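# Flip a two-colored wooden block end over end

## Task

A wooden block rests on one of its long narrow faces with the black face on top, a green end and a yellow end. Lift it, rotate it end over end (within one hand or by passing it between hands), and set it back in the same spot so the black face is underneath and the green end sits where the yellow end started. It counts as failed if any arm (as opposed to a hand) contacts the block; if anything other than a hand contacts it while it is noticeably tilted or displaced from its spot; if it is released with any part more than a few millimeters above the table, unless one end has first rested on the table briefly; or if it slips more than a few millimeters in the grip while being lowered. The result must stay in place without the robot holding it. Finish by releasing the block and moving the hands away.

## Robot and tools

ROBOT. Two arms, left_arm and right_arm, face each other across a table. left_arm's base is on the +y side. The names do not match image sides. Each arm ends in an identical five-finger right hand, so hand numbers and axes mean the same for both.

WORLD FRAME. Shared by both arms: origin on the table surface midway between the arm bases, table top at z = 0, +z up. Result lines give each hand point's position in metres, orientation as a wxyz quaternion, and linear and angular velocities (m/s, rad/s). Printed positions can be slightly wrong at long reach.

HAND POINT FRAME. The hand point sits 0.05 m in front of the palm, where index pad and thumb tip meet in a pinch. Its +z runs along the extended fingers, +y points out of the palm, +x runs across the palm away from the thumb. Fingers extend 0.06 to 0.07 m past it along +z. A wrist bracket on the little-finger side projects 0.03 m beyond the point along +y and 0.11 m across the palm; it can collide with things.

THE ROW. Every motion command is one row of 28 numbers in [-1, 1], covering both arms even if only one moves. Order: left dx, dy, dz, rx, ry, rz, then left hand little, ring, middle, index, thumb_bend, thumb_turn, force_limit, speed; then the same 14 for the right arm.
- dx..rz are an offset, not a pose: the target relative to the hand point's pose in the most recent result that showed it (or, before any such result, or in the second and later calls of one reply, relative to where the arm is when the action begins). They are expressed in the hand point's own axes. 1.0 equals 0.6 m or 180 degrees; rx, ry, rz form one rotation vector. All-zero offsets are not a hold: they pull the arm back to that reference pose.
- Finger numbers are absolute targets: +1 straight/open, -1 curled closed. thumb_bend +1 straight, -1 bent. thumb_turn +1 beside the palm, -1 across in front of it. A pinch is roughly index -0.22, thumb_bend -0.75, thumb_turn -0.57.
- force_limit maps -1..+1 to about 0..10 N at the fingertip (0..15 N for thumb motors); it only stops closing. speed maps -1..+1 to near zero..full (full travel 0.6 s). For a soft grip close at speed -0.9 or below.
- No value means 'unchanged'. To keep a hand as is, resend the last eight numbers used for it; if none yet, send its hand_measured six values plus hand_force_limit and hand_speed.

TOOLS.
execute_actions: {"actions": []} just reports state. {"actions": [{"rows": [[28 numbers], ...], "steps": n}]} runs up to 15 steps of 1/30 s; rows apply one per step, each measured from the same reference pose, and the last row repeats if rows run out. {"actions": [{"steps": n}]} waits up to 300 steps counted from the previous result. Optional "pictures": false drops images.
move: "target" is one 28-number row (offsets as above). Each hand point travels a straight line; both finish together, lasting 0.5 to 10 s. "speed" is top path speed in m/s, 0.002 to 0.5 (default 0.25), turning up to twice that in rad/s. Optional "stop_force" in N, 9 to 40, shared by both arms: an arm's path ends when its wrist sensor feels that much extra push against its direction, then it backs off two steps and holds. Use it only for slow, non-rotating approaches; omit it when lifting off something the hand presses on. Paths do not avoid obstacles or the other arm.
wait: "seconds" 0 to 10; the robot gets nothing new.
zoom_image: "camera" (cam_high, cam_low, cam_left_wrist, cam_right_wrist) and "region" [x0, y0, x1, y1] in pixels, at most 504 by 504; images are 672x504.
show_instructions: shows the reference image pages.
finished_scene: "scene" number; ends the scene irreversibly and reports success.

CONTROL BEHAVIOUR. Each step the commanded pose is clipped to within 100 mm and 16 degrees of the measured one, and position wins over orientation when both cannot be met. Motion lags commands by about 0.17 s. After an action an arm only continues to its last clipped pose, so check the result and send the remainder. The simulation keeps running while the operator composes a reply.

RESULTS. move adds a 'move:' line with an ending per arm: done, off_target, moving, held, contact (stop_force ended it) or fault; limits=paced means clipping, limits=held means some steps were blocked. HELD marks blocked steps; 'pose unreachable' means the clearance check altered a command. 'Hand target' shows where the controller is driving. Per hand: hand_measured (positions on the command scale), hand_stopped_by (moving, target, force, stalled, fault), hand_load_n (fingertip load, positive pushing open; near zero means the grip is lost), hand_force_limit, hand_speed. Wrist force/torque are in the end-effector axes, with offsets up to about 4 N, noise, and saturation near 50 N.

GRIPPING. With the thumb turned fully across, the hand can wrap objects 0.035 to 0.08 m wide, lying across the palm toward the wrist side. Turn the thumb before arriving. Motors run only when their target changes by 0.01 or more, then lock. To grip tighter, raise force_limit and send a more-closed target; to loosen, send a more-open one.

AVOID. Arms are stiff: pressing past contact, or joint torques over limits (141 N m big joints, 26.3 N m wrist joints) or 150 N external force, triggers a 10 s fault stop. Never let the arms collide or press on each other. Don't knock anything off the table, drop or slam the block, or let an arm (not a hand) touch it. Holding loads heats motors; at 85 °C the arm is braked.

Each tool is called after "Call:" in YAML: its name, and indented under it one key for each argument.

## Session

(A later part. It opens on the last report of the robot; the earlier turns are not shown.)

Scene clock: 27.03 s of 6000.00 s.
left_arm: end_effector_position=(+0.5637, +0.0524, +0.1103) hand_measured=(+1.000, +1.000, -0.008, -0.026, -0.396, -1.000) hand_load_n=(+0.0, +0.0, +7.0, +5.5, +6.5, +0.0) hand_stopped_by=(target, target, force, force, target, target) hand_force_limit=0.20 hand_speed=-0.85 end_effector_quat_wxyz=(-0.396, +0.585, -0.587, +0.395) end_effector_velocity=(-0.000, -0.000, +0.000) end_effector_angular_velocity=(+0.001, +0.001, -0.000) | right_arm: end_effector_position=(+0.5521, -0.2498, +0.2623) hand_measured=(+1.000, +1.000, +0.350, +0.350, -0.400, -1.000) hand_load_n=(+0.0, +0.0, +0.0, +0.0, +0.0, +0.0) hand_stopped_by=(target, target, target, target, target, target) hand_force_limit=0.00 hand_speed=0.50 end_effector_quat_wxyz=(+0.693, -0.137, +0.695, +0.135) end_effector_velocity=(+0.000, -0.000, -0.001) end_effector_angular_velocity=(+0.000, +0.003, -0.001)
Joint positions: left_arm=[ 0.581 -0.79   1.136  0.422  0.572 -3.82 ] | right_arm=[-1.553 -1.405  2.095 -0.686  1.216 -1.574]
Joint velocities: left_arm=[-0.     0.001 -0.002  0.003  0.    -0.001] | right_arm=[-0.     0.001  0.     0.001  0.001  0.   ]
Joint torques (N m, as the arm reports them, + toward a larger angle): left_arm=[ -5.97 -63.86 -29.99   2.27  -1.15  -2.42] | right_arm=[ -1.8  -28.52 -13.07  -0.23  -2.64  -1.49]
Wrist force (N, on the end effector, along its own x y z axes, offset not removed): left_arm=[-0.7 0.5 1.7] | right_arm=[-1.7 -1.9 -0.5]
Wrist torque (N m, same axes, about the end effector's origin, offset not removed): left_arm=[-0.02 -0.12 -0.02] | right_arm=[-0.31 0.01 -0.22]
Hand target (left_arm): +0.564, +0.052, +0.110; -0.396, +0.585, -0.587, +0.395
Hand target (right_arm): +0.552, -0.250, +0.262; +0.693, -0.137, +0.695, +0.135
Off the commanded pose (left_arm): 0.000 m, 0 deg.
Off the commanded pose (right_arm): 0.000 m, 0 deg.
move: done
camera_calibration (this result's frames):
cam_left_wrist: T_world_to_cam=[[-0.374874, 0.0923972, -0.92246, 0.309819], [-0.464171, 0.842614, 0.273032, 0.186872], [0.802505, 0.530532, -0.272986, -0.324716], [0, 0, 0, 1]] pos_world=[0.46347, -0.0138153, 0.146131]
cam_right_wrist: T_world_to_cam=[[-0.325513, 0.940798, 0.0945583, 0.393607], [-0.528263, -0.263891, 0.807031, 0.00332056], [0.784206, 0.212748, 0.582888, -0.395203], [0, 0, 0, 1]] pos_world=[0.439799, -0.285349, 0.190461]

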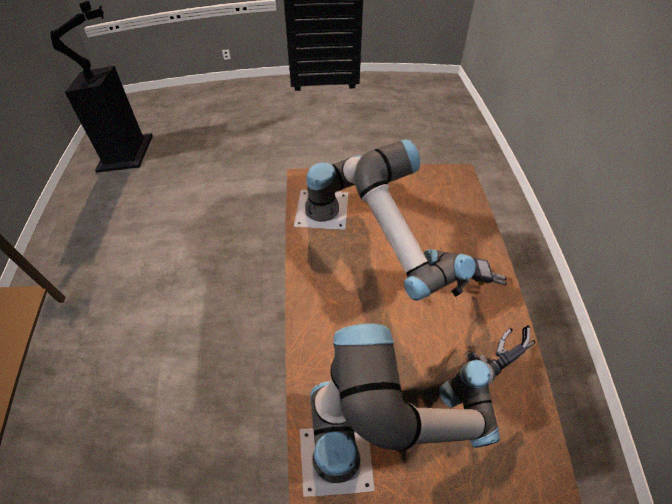

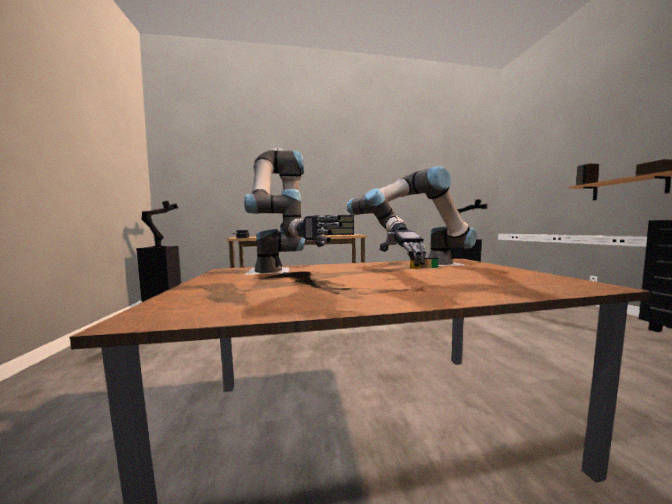

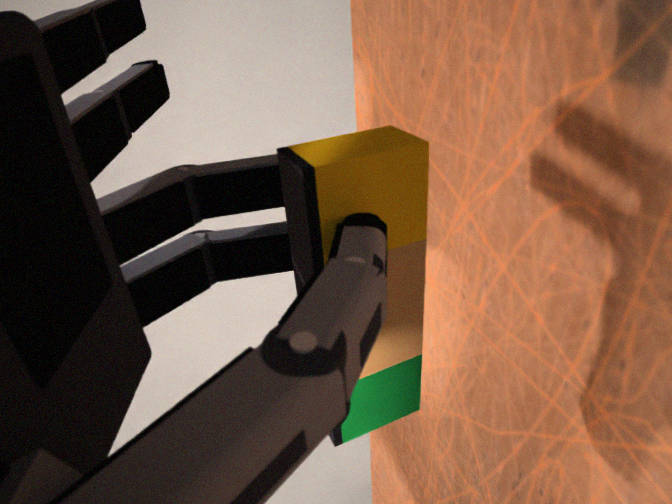

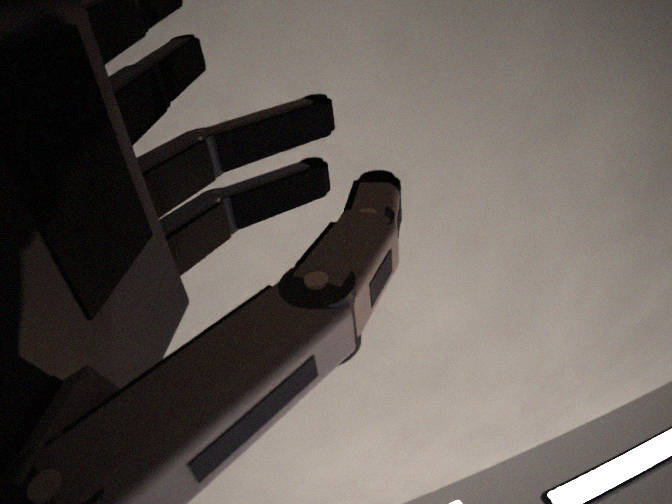

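Call:
move:
  target: [0.055,-0.292,-0.126,0,0.188,-0.463,1,1,-0.4,-0.4,-0.4,-1,0.2,-0.85,0,0,0,0,0,0,1,1,0.35,0.35,-0.4,-1,0,0.5]
  speed: 0.35

Call:
move:
  target: [0,0,0,0,0,0,1,1,-0.4,-0.4,-0.4,-1,0.2,-0.85,-0.005,0.318,0.1235,0,0,0,1,1,0.35,0.35,-0.4,-1,0,0.5]

Call:
zoom_image:
  camera: "cam_low"
  region: [350,170,470,260]

Scene clock: 31.97 s of 6000.00 s.
left_arm: end_effector_position=(+0.5593, +0.0189, +0.3014) hand_measured=(+1.000, +1.000, -0.008, -0.026, -0.396, -1.000) hand_load_n=(+0.0, +0.0, +7.0, +5.5, +6.5, +0.5) hand_stopped_by=(target, target, force, force, target, target) hand_force_limit=0.20 hand_speed=-0.85 end_effector_quat_wxyz=(+0.134, +0.694, -0.138, +0.694) end_effector_velocity=(-0.000, -0.001, +0.000) end_effector_angular_velocity=(-0.007, -0.001, +0.001) | right_arm: end_effector_position=(+0.5521, -0.2498, +0.2623) hand_measured=(+1.000, +1.000, +0.350, +0.350, -0.400, -1.000) hand_load_n=(+0.0, +0.0, +0.0, +0.0, +0.0, +0.0) hand_stopped_by=(target, target, target, target, target, target) hand_force_limit=0.00 hand_speed=0.50 end_effector_quat_wxyz=(+0.693, -0.137, +0.695, +0.135) end_effector_velocity=(-0.000, +0.000, -0.001) end_effector_angular_velocity=(-0.000, +0.002, +0.001)
Joint positions: left_arm=[ 0.704 -1.293  1.655 -0.362  0.944 -4.707] | right_arm=[-1.553 -1.405  2.095 -0.686  1.216 -1.574]
Joint velocities: left_arm=[-0.001  0.     0.002 -0.007 -0.002 -0.004] | right_arm=[-0.     0.    -0.     0.002 -0.001  0.   ]
Joint torques (N m, as the arm reports them, + toward a larger angle): left_arm=[-10.98 -45.87 -10.74  -3.26  -2.23  -2.62] | right_arm=[ -2.01 -28.76 -12.85  -0.22  -2.52  -1.38]
Wrist force (N, on the end effector, along its own x y z axes, offset not removed): left_arm=[-0.1 1.3 0.8] | right_arm=[1.2 -1.0 -0.1]
Wrist torque (N m, same axes, about the end effector's origin, offset not removed): left_arm=[0.11 -0.23 0.03] | right_arm=[-0.21 -0.40 -0.12]
Hand target (left_arm): +0.559, +0.019, +0.301; +0.135, +0.693, -0.138, +0.694
Hand target (right_arm): +0.552, -0.250, +0.262; +0.693, -0.137, +0.695, +0.135
Off the commanded pose (left_arm): 0.000 m, 0 deg.
Off the commanded pose (right_arm): 0.000 m, 0 deg.
move: done
camera_calibration (this result's frames):
cam_left_wrist: T_world_to_cam=[[-0.376733, -0.921494, -0.0944522, 0.258157], [-0.463289, 0.275732, -0.842221, 0.507234], [0.802145, -0.273533, -0.530795, -0.158194], [0, 0, 0, 1]] pos_world=[0.459146, 0.0547577, 0.367618]
cam_right_wrist: T_world_to_cam=[[-0.325513, 0.940797, 0.0945583, 0.393607], [-0.528263, -0.263891, 0.807032, 0.00332053], [0.784206, 0.212748, 0.582888, -0.395203], [0, 0, 0, 1]] pos_world=[0.439799, -0.285349, 0.190461]

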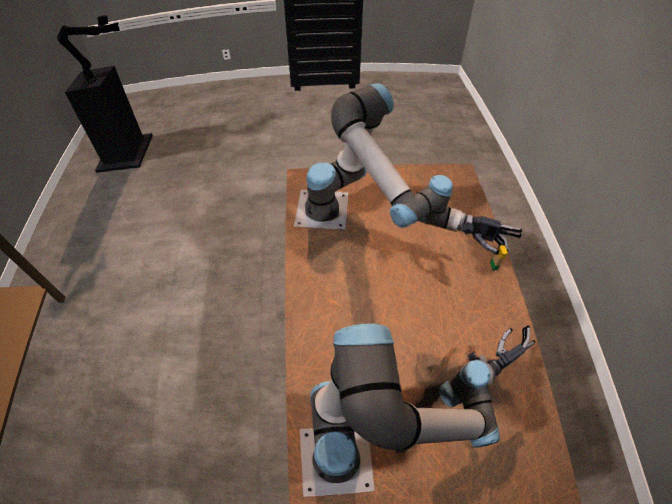

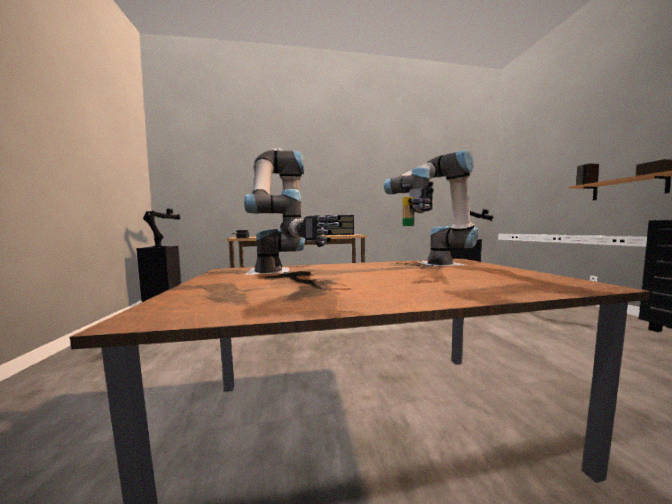

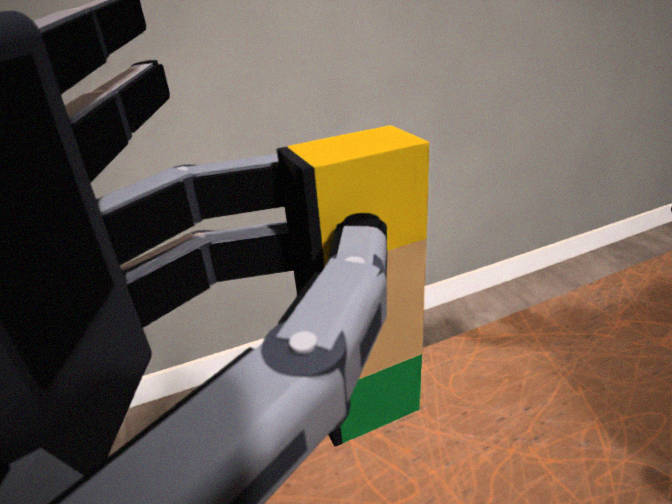

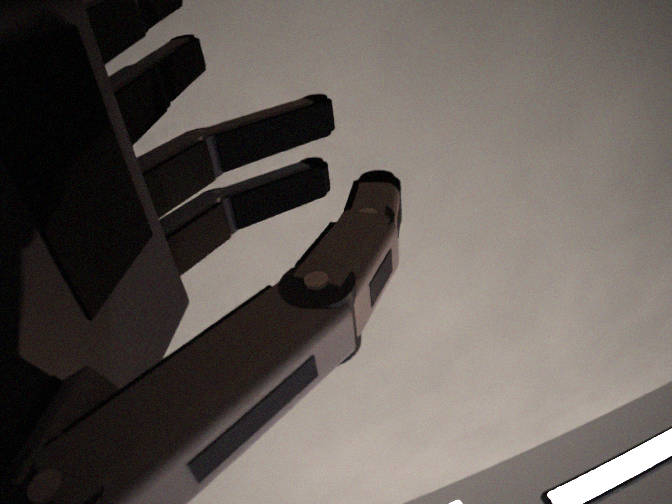

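Scene clock: 33.33 s of 6000.00 s.
left_arm: end_effector_position=(+0.5593, +0.0189, +0.3014) hand_measured=(+1.000, +1.000, -0.008, -0.026, -0.396, -1.000) hand_load_n=(+0.0, +0.0, +7.0, +5.5, +6.5, +0.5) hand_stopped_by=(target, target, force, force, target, target) hand_force_limit=0.20 hand_speed=-0.85 end_effector_quat_wxyz=(+0.134, +0.694, -0.138, +0.694) end_effector_velocity=(-0.000, -0.000, +0.002) end_effector_angular_velocity=(-0.002, -0.001, -0.001) | right_arm: end_effector_position=(+0.5488, -0.0454, +0.2652) hand_measured=(+1.000, +1.000, +0.350, +0.350, -0.400, -1.000) hand_load_n=(+0.0, +0.0, +0.0, +0.0, +0.0, +0.0) hand_stopped_by=(target, target, target, target, target, target) hand_force_limit=0.00 hand_speed=0.50 end_effector_quat_wxyz=(+0.693, -0.136, +0.695, +0.135) end_effector_velocity=(+0.001, +0.002, -0.000) end_effector_angular_velocity=(-0.001, +0.001, -0.001)
Joint positions: left_arm=[ 0.704 -1.293  1.655 -0.362  0.944 -4.707] | right_arm=[-1.087 -1.178  1.774 -0.593  1.682 -1.571]
Joint velocities: left_arm=[-0.001 -0.002  0.    -0.001  0.    -0.   ] | right_arm=[ 0.003  0.004 -0.005  0.003  0.004 -0.   ]
Joint torques (N m, as the arm reports them, + toward a larger angle): left_arm=[  3.06 -39.79 -28.84  -0.25   1.94   2.08] | right_arm=[  6.87 -27.76 -23.5   -0.39   3.2    1.63]
Wrist force (N, on the end effector, along its own x y z axes, offset not removed): left_arm=[-0.1 0.4 2.4] | right_arm=[-0.5 -1.0 1.9]
Wrist torque (N m, same axes, about the end effector's origin, offset not removed): left_arm=[-0.08 -0.21 0.02] | right_arm=[-0.28 -0.14 -0.22]
Hand target (left_arm): +0.559, +0.019, +0.301; +0.134, +0.694, -0.138, +0.694
Hand target (right_arm): +0.549, -0.045, +0.265; +0.693, -0.136, +0.695, +0.135
Off the commanded pose (left_arm): 0.000 m, 0 deg.
Off the commanded pose (right_arm): 0.001 m, 0 deg.
move: done
camera_calibration (this result's frames):
cam_left_wrist: T_world_to_cam=[[-0.376714, -0.921498, -0.0944858, 0.258159], [-0.46332, 0.275762, -0.842193, 0.507204], [0.802135, -0.273488, -0.530832, -0.15818], [0, 0, 0, 1]] pos_world=[0.459132, 0.0547649, 0.367589]
cam_right_wrist: T_world_to_cam=[[-0.325556, 0.940663, 0.0957414, 0.199635], [-0.52803, -0.26487, 0.806863, 0.0530649], [0.784345, 0.212125, 0.582929, -0.437851], [0, 0, 0, 1]] pos_world=[0.436439, -0.0808547, 0.193306]

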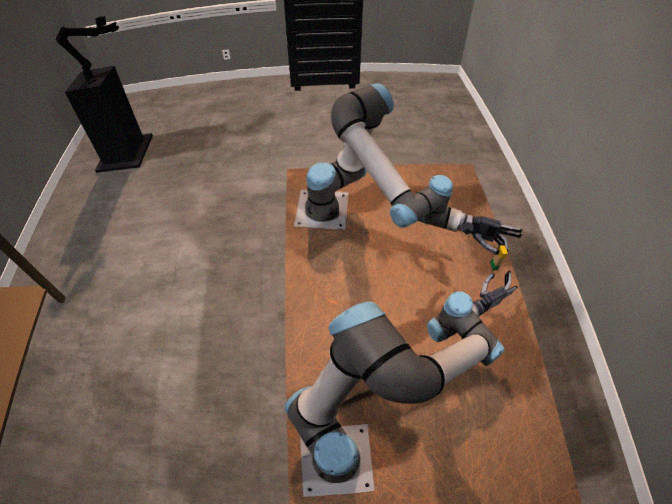

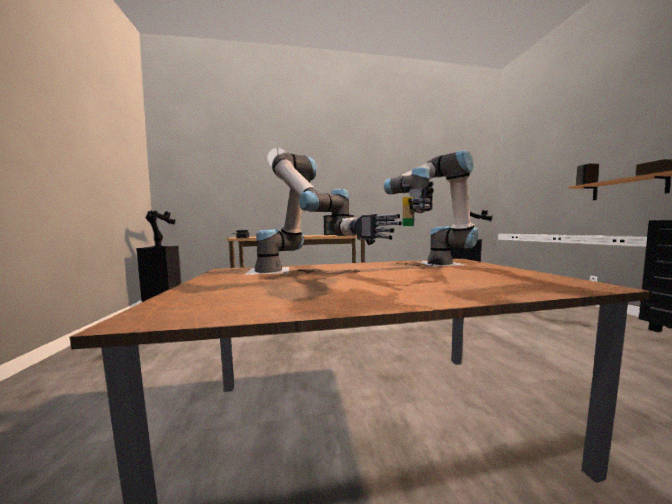

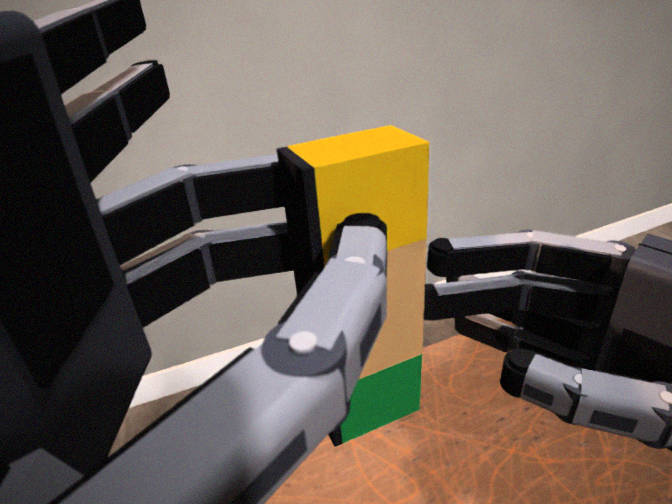

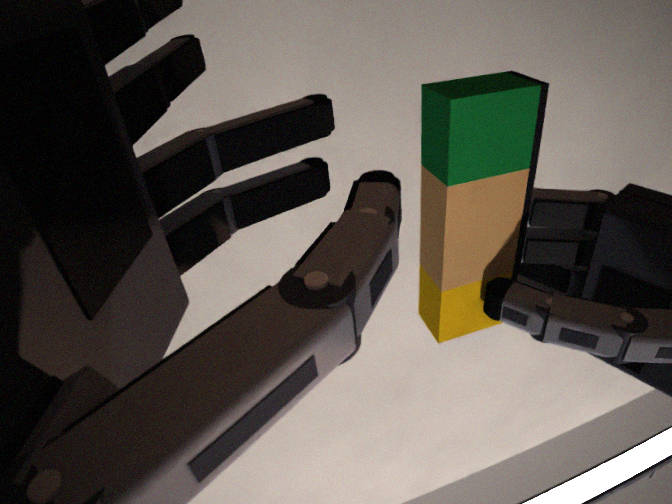

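Region (350, 170, 470, 260) of cam_low's 672x504 image, scaled by 4.200, with more detail than that image has; it fills the top 378 rows of this view, and the rest is white.

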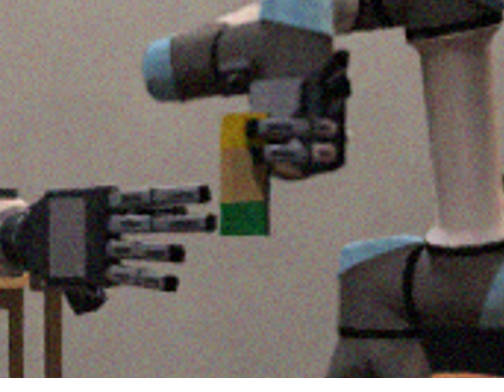

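Call:
move:
  target: [0,0,0,0,0,0,1,1,-0.4,-0.4,-0.4,-1,0.2,-0.85,-0.002,0.065,0.0265,0,0,0,1,1,0.35,0.35,-0.4,-1,0,0.5]
  speed: 0.06

Call:
move:
  target: [0,0,0,0,0,0,1,1,-0.4,-0.4,-0.4,-1,0.2,-0.85,0,-0.006,0.0135,0,0,0,1,1,0.15,0.15,-0.4,-1,0,-0.7]
  speed: 0.02

Scene clock: 36.53 s of 6000.00 s.
left_arm: end_effector_position=(+0.5593, +0.0189, +0.3014) hand_measured=(+1.000, +1.000, -0.008, -0.026, -0.396, -1.000) hand_load_n=(+0.0, +0.0, +7.0, +5.5, +6.5, +0.5) hand_stopped_by=(target, target, force, force, target, target) hand_force_limit=0.20 hand_speed=-0.85 end_effector_quat_wxyz=(+0.134, +0.694, -0.138, +0.694) end_effector_velocity=(-0.000, -0.000, +0.000) end_effector_angular_velocity=(-0.000, -0.000, -0.000) | right_arm: end_effector_position=(+0.5488, -0.0034, +0.2664) hand_measured=(+1.000, +1.000, +0.350, +0.350, -0.400, -1.000) hand_load_n=(+0.0, +0.0, +0.0, +0.0, +0.0, +0.0) hand_stopped_by=(target, target, target, target, target, target) hand_force_limit=0.00 hand_speed=0.50 end_effector_quat_wxyz=(+0.693, -0.136, +0.695, +0.135) end_effector_velocity=(+0.000, +0.001, -0.001) end_effector_angular_velocity=(-0.002, +0.002, -0.002)
Joint positions: left_arm=[ 0.704 -1.293  1.655 -0.362  0.944 -4.707] | right_arm=[-1.015 -1.118  1.678 -0.557  1.754 -1.571]
Joint velocities: left_arm=[-0.    -0.001  0.     0.001  0.     0.   ] | right_arm=[ 0.002  0.003 -0.004  0.004  0.004 -0.   ]
Joint torques (N m, as the arm reports them, + toward a larger angle): left_arm=[  6.06 -30.17 -22.71  -0.27  -0.01   2.08] | right_arm=[  6.52 -29.55 -24.32   0.1    2.62   1.6 ]
Wrist force (N, on the end effector, along its own x y z axes, offset not removed): left_arm=[0.2 0.0 -0.4] | right_arm=[0.8 -1.0 1.8]
Wrist torque (N m, same axes, about the end effector's origin, offset not removed): left_arm=[-0.07 -0.16 0.00] | right_arm=[-0.29 -0.27 -0.11]
Hand target (left_arm): +0.559, +0.019, +0.301; +0.134, +0.694, -0.138, +0.694
Hand target (right_arm): +0.549, -0.003, +0.266; +0.693, -0.136, +0.695, +0.135
Off the commanded pose (left_arm): 0.000 m, 0 deg.
Off the commanded pose (right_arm): 0.000 m, 0 deg.
move: done
camera_calibration (this result's frames):
cam_left_wrist: T_world_to_cam=[[-0.376732, -0.921495, -0.0944458, 0.258156], [-0.463284, 0.275724, -0.842226, 0.507239], [0.802148, -0.273538, -0.530788, -0.158193], [0, 0, 0, 1]] pos_world=[0.459145, 0.0547597, 0.367625]
cam_right_wrist: T_world_to_cam=[[-0.325568, 0.94064, 0.0959236, 0.159996], [-0.527965, -0.265016, 0.806858, 0.0632238], [0.784384, 0.212043, 0.582906, -0.447461], [0, 0, 0, 1]] pos_world=[0.436451, -0.0388628, 0.194467]

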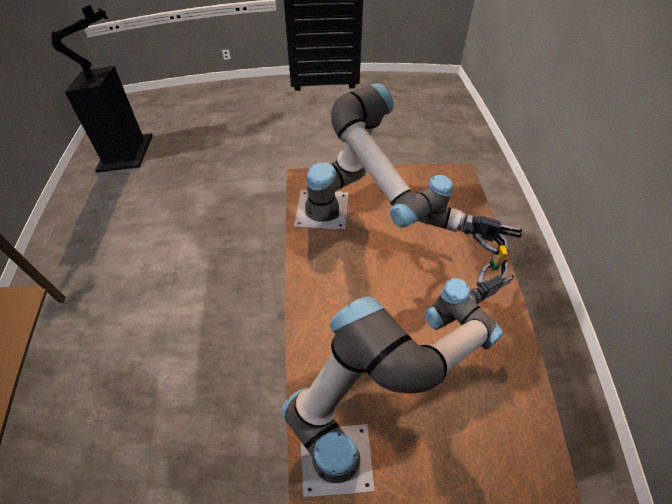

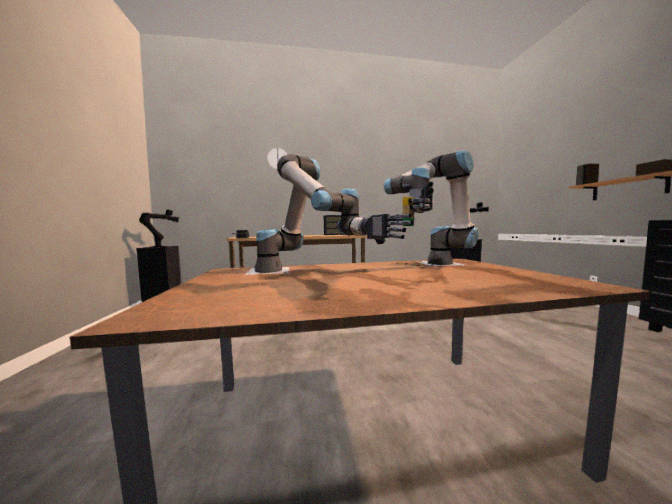

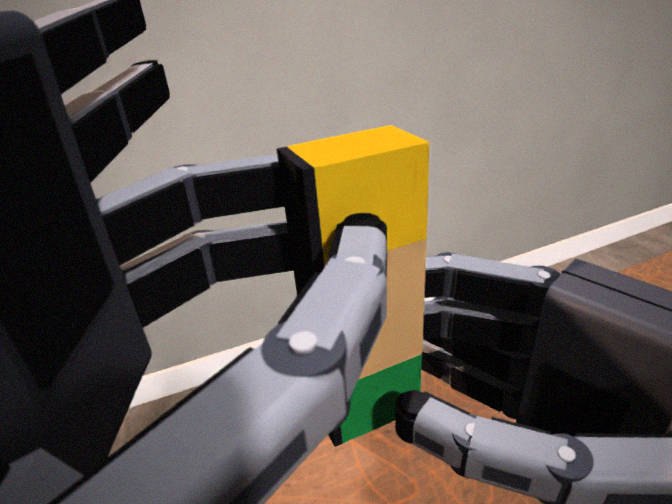

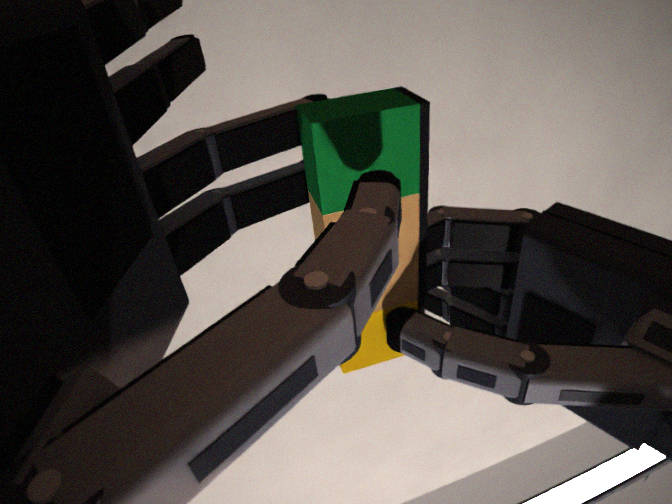

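Scene clock: 37.27 s of 6000.00 s.
left_arm: end_effector_position=(+0.5593, +0.0189, +0.3014) hand_measured=(+1.000, +1.000, -0.008, -0.026, -0.396, -1.000) hand_load_n=(+0.0, +0.0, +7.0, +5.5, +6.5, +0.5) hand_stopped_by=(target, target, force, force, target, target) hand_force_limit=0.20 hand_speed=-0.85 end_effector_quat_wxyz=(+0.134, +0.694, -0.138, +0.694) end_effector_velocity=(+0.000, +0.001, -0.000) end_effector_angular_velocity=(+0.000, +0.000, +0.001) | right_arm: end_effector_position=(+0.5575, -0.0037, +0.2663) hand_measured=(+1.000, +1.000, +0.150, +0.150, -0.400, -1.000) hand_load_n=(+0.0, +0.0, +0.0, +0.0, +0.0, +0.0) hand_stopped_by=(target, target, target, target, target, target) hand_force_limit=0.00 hand_speed=-0.70 end_effector_quat_wxyz=(+0.693, -0.136, +0.695, +0.135) end_effector_velocity=(+0.002, -0.000, +0.001) end_effector_angular_velocity=(+0.000, -0.001, -0.000)
Joint positions: left_arm=[ 0.704 -1.293  1.655 -0.362  0.944 -4.707] | right_arm=[-1.024 -1.106  1.66  -0.551  1.744 -1.571]
Joint velocities: left_arm=[0.001 0.    0.    0.    0.    0.   ] | right_arm=[-0.002  0.001 -0.004  0.002 -0.001  0.   ]
Joint torques (N m, as the arm reports them, + toward a larger angle): left_arm=[  5.74 -30.56 -23.2   -0.35  -0.15   2.1 ] | right_arm=[ -9.03 -30.05 -27.81  -0.03  -2.77  -0.67]
Wrist force (N, on the end effector, along its own x y z axes, offset not removed): left_arm=[-0.3 0.7 0.0] | right_arm=[0.5 -2.3 1.3]
Wrist torque (N m, same axes, about the end effector's origin, offset not removed): left_arm=[0.01 -0.13 -0.03] | right_arm=[-0.60 -0.25 -0.16]
Hand target (left_arm): +0.559, +0.019, +0.301; +0.134, +0.694, -0.138, +0.694
Hand target (right_arm): +0.558, -0.004, +0.266; +0.693, -0.136, +0.695, +0.135
Off the commanded pose (left_arm): 0.000 m, 0 deg.
Off the commanded pose (right_arm): 0.000 m, 0 deg.
move: done
camera_calibration (this result's frames):
cam_left_wrist: T_world_to_cam=[[-0.376732, -0.921495, -0.0944459, 0.258156], [-0.463284, 0.275724, -0.842226, 0.507239], [0.802148, -0.273538, -0.530788, -0.158193], [0, 0, 0, 1]] pos_world=[0.459145, 0.0547597, 0.367625]
cam_right_wrist: T_world_to_cam=[[-0.325565, 0.940638, 0.0959598, 0.163088], [-0.527965, -0.265046, 0.806848, 0.0677862], [0.784385, 0.212018, 0.582913, -0.454229], [0, 0, 0, 1]] pos_world=[0.445175, -0.0391358, 0.194433]

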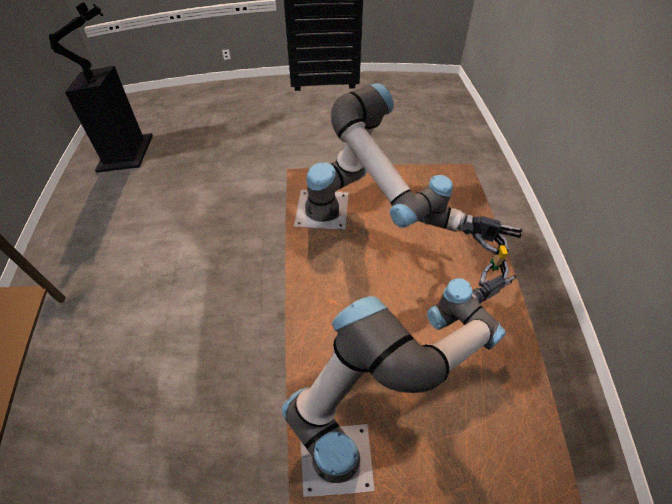

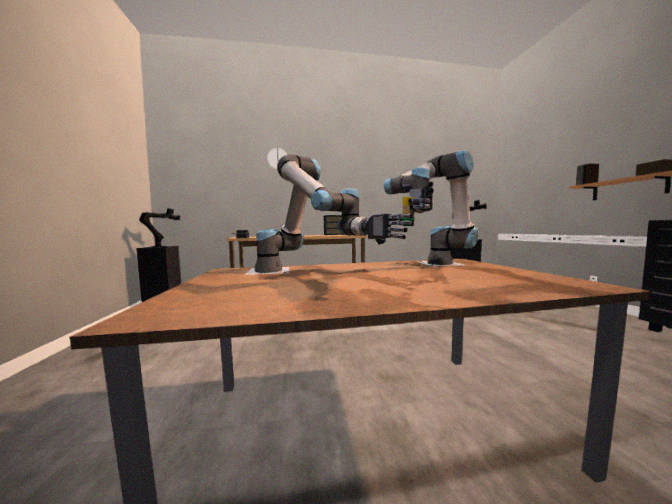

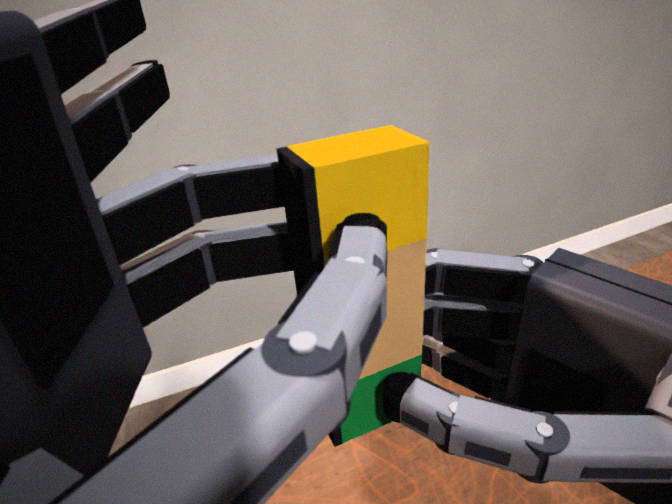

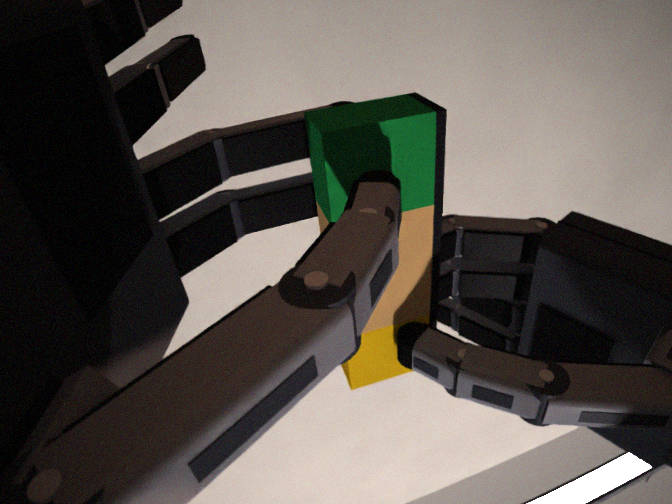

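Call:
move:
  target: [0,0,0,0,0,0,1,1,-0.4,-0.4,-0.4,-1,0.2,-0.85,-0.004,0,0.003,0,0,0,1,1,0.15,0.15,-0.4,-1,0,-0.7]
  speed: 0.02

Scene clock: 39.23 s of 6000.00 s.
left_arm: end_effector_position=(+0.5593, +0.0189, +0.3014) hand_measured=(+1.000, +1.000, -0.008, -0.026, -0.396, -1.000) hand_load_n=(+0.0, +0.0, +6.5, +7.5, +6.0, +1.5) hand_stopped_by=(target, target, force, force, target, target) hand_force_limit=0.20 hand_speed=-0.85 end_effector_quat_wxyz=(+0.134, +0.694, -0.138, +0.694) end_effector_velocity=(+0.000, -0.000, +0.000) end_effector_angular_velocity=(-0.000, -0.000, -0.000) | right_arm: end_effector_position=(+0.5592, -0.0030, +0.2686) hand_measured=(+1.000, +1.000, +0.150, +0.150, -0.400, -1.000) hand_load_n=(+0.0, +0.0, +0.0, +0.0, +1.0, -2.0) hand_stopped_by=(target, target, target, target, target, target) hand_force_limit=0.00 hand_speed=-0.70 end_effector_quat_wxyz=(+0.693, -0.136, +0.695, +0.135) end_effector_velocity=(+0.000, +0.000, +0.001) end_effector_angular_velocity=(+0.000, -0.001, +0.001)
Joint positions: left_arm=[ 0.704 -1.293  1.655 -0.362  0.944 -4.707] | right_arm=[-1.025 -1.105  1.652 -0.543  1.744 -1.571]
Joint velocities: left_arm=[ 0. -0.  0. -0.  0. -0.] | right_arm=[-0.    -0.001 -0.001  0.001 -0.001 -0.   ]
Joint torques (N m, as the arm reports them, + toward a larger angle): left_arm=[  6.   -30.13 -23.29  -0.41  -0.18   2.04] | right_arm=[ -8.36 -31.97 -28.44  -0.78  -2.37   0.43]
Wrist force (N, on the end effector, along its own x y z axes, offset not removed): left_arm=[-0.7 -0.3 4.4] | right_arm=[3.9 -2.3 -2.3]
Wrist torque (N m, same axes, about the end effector's origin, offset not removed): left_arm=[0.16 0.40 0.00] | right_arm=[-0.60 -0.40 -0.11]
Hand target (left_arm): +0.559, +0.019, +0.301; +0.134, +0.694, -0.138, +0.694
Hand target (right_arm): +0.559, -0.003, +0.269; +0.693, -0.136, +0.695, +0.135
Off the commanded pose (left_arm): 0.000 m, 0 deg.
Off the commanded pose (right_arm): 0.000 m, 0 deg.
move: done
camera_calibration (this result's frames):
cam_left_wrist: T_world_to_cam=[[-0.376732, -0.921495, -0.094446, 0.258156], [-0.463284, 0.275724, -0.842226, 0.507239], [0.802148, -0.273538, -0.530788, -0.158193], [0, 0, 0, 1]] pos_world=[0.459145, 0.0547596, 0.367625]
cam_right_wrist: T_world_to_cam=[[-0.325575, 0.94064, 0.0958998, 0.162788], [-0.527969, -0.265002, 0.80686, 0.066952], [0.784379, 0.212061, 0.582907, -0.457006], [0, 0, 0, 1]] pos_world=[0.446814, -0.0384691, 0.19676]

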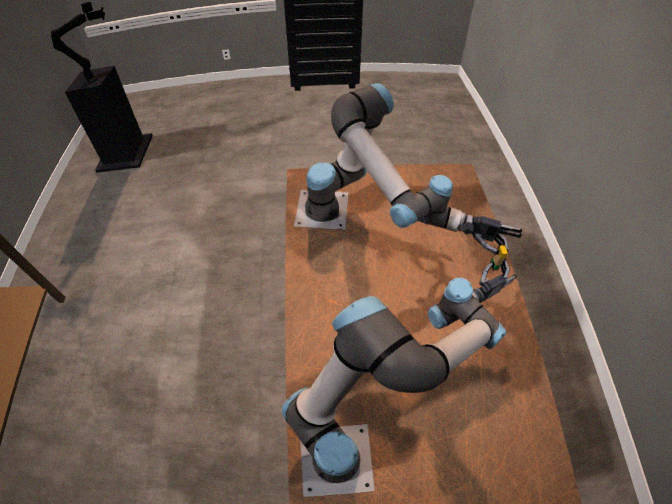

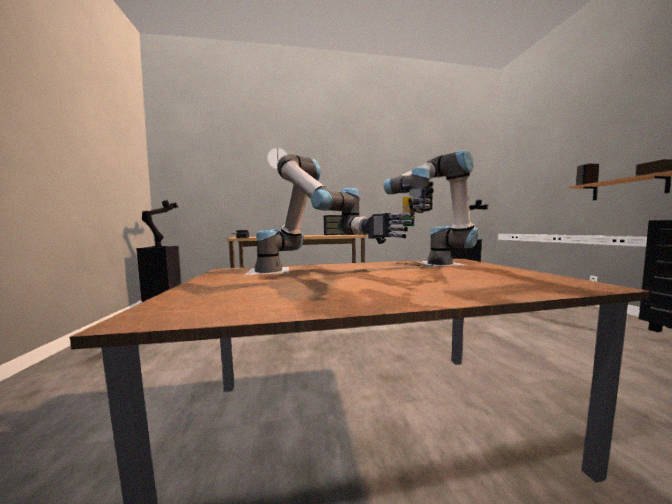

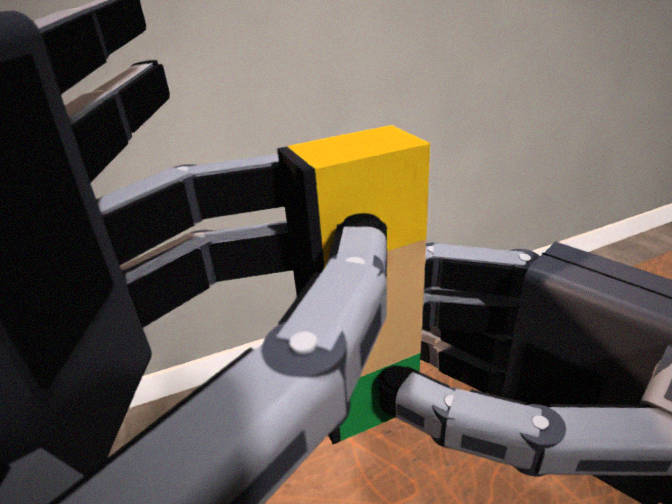

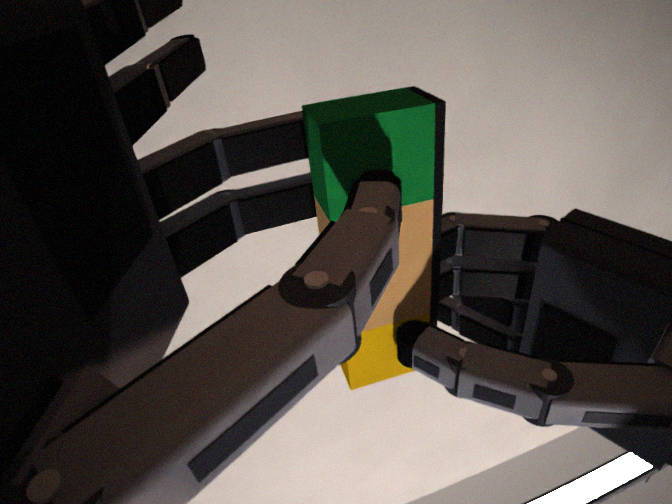

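Call:
move:
  target: [0,0,0,0,0,0,1,1,-0.4,-0.4,-0.4,-1,0.2,-0.85,0,0,-0.0007,0,0,0,1,1,-0.4,-0.4,-0.4,-1,0.3,-0.85]

Scene clock: 41.27 s of 6000.00 s.
left_arm: end_effector_position=(+0.5593, +0.0189, +0.3014) hand_measured=(+1.000, +1.000, -0.008, -0.026, -0.396, -1.000) hand_load_n=(+0.0, +0.0, +7.0, +6.0, +5.0, +0.0) hand_stopped_by=(target, target, force, force, target, target) hand_force_limit=0.20 hand_speed=-0.85 end_effector_quat_wxyz=(+0.134, +0.694, -0.138, +0.694) end_effector_velocity=(+0.000, -0.000, +0.000) end_effector_angular_velocity=(-0.001, -0.000, +0.000) | right_arm: end_effector_position=(+0.5588, -0.0032, +0.2687) hand_measured=(+1.000, +1.000, -0.012, -0.022, -0.398, -1.000) hand_load_n=(+0.0, +0.0, +7.0, +7.5, +5.0, -0.5) hand_stopped_by=(target, target, force, force, target, target) hand_force_limit=0.30 hand_speed=-0.85 end_effector_quat_wxyz=(+0.693, -0.136, +0.695, +0.135) end_effector_velocity=(+0.000, -0.000, -0.000) end_effector_angular_velocity=(-0.000, -0.000, -0.001)
Joint positions: left_arm=[ 0.704 -1.293  1.655 -0.362  0.944 -4.707] | right_arm=[-1.025 -1.106  1.653 -0.544  1.744 -1.571]
Joint velocities: left_arm=[ 0. -0. -0. -0. -0. -0.] | right_arm=[ 0.     0.    -0.    -0.     0.001 -0.   ]
Joint torques (N m, as the arm reports them, + toward a larger angle): left_arm=[  5.68 -30.44 -23.    -0.42  -0.05   2.12] | right_arm=[  7.61 -44.3  -12.53  -3.85   2.23  -1.26]
Wrist force (N, on the end effector, along its own x y z axes, offset not removed): left_arm=[-0.9 0.4 -0.3] | right_arm=[4.3 -4.0 2.4]
Wrist torque (N m, same axes, about the end effector's origin, offset not removed): left_arm=[-0.12 0.22 -0.01] | right_arm=[-0.68 -0.43 -0.02]
Hand target (left_arm): +0.559, +0.019, +0.301; +0.134, +0.694, -0.138, +0.694
Hand target (right_arm): +0.559, -0.003, +0.269; +0.693, -0.136, +0.695, +0.135
Off the commanded pose (left_arm): 0.000 m, 0 deg.
Off the commanded pose (right_arm): 0.000 m, 0 deg.
move: done
camera_calibration (this result's frames):
cam_left_wrist: T_world_to_cam=[[-0.376732, -0.921495, -0.0944459, 0.258156], [-0.463284, 0.275724, -0.842226, 0.507239], [0.802148, -0.273538, -0.530788, -0.158193], [0, 0, 0, 1]] pos_world=[0.459145, 0.0547597, 0.367625]
cam_right_wrist: T_world_to_cam=[[-0.325538, 0.940648, 0.0959557, 0.162794], [-0.527968, -0.265025, 0.806853, 0.0667038], [0.784395, 0.211999, 0.582908, -0.45669], [0, 0, 0, 1]] pos_world=[0.446439, -0.0386355, 0.196767]

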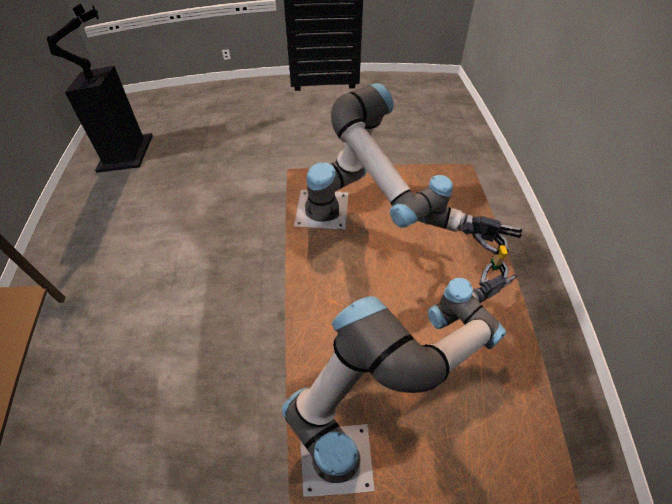

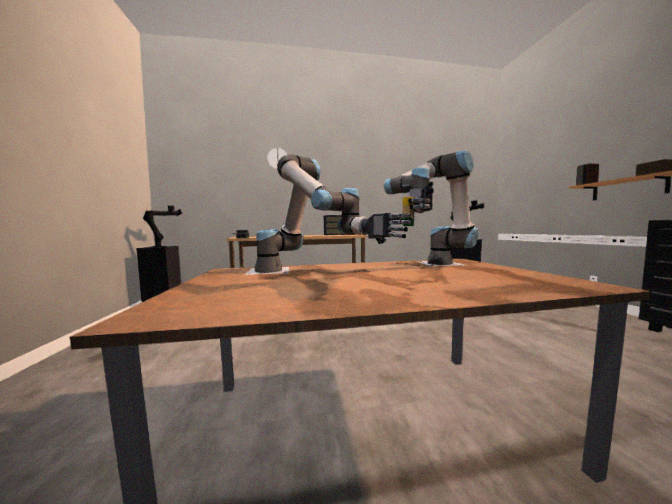

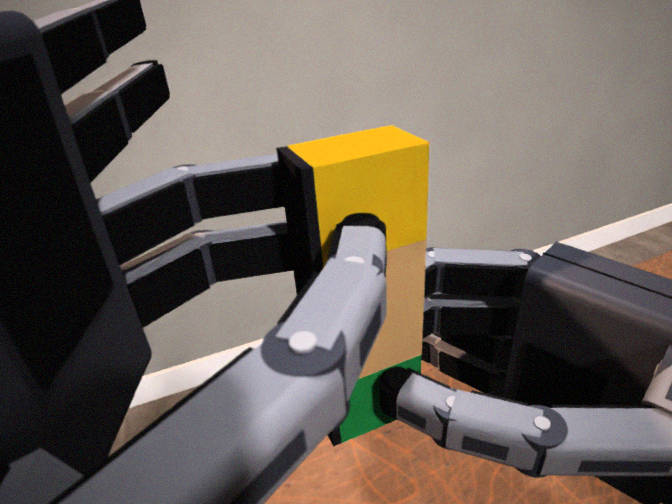

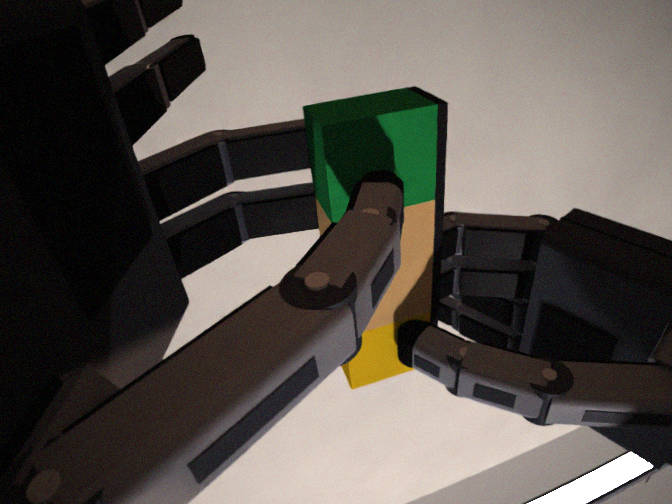

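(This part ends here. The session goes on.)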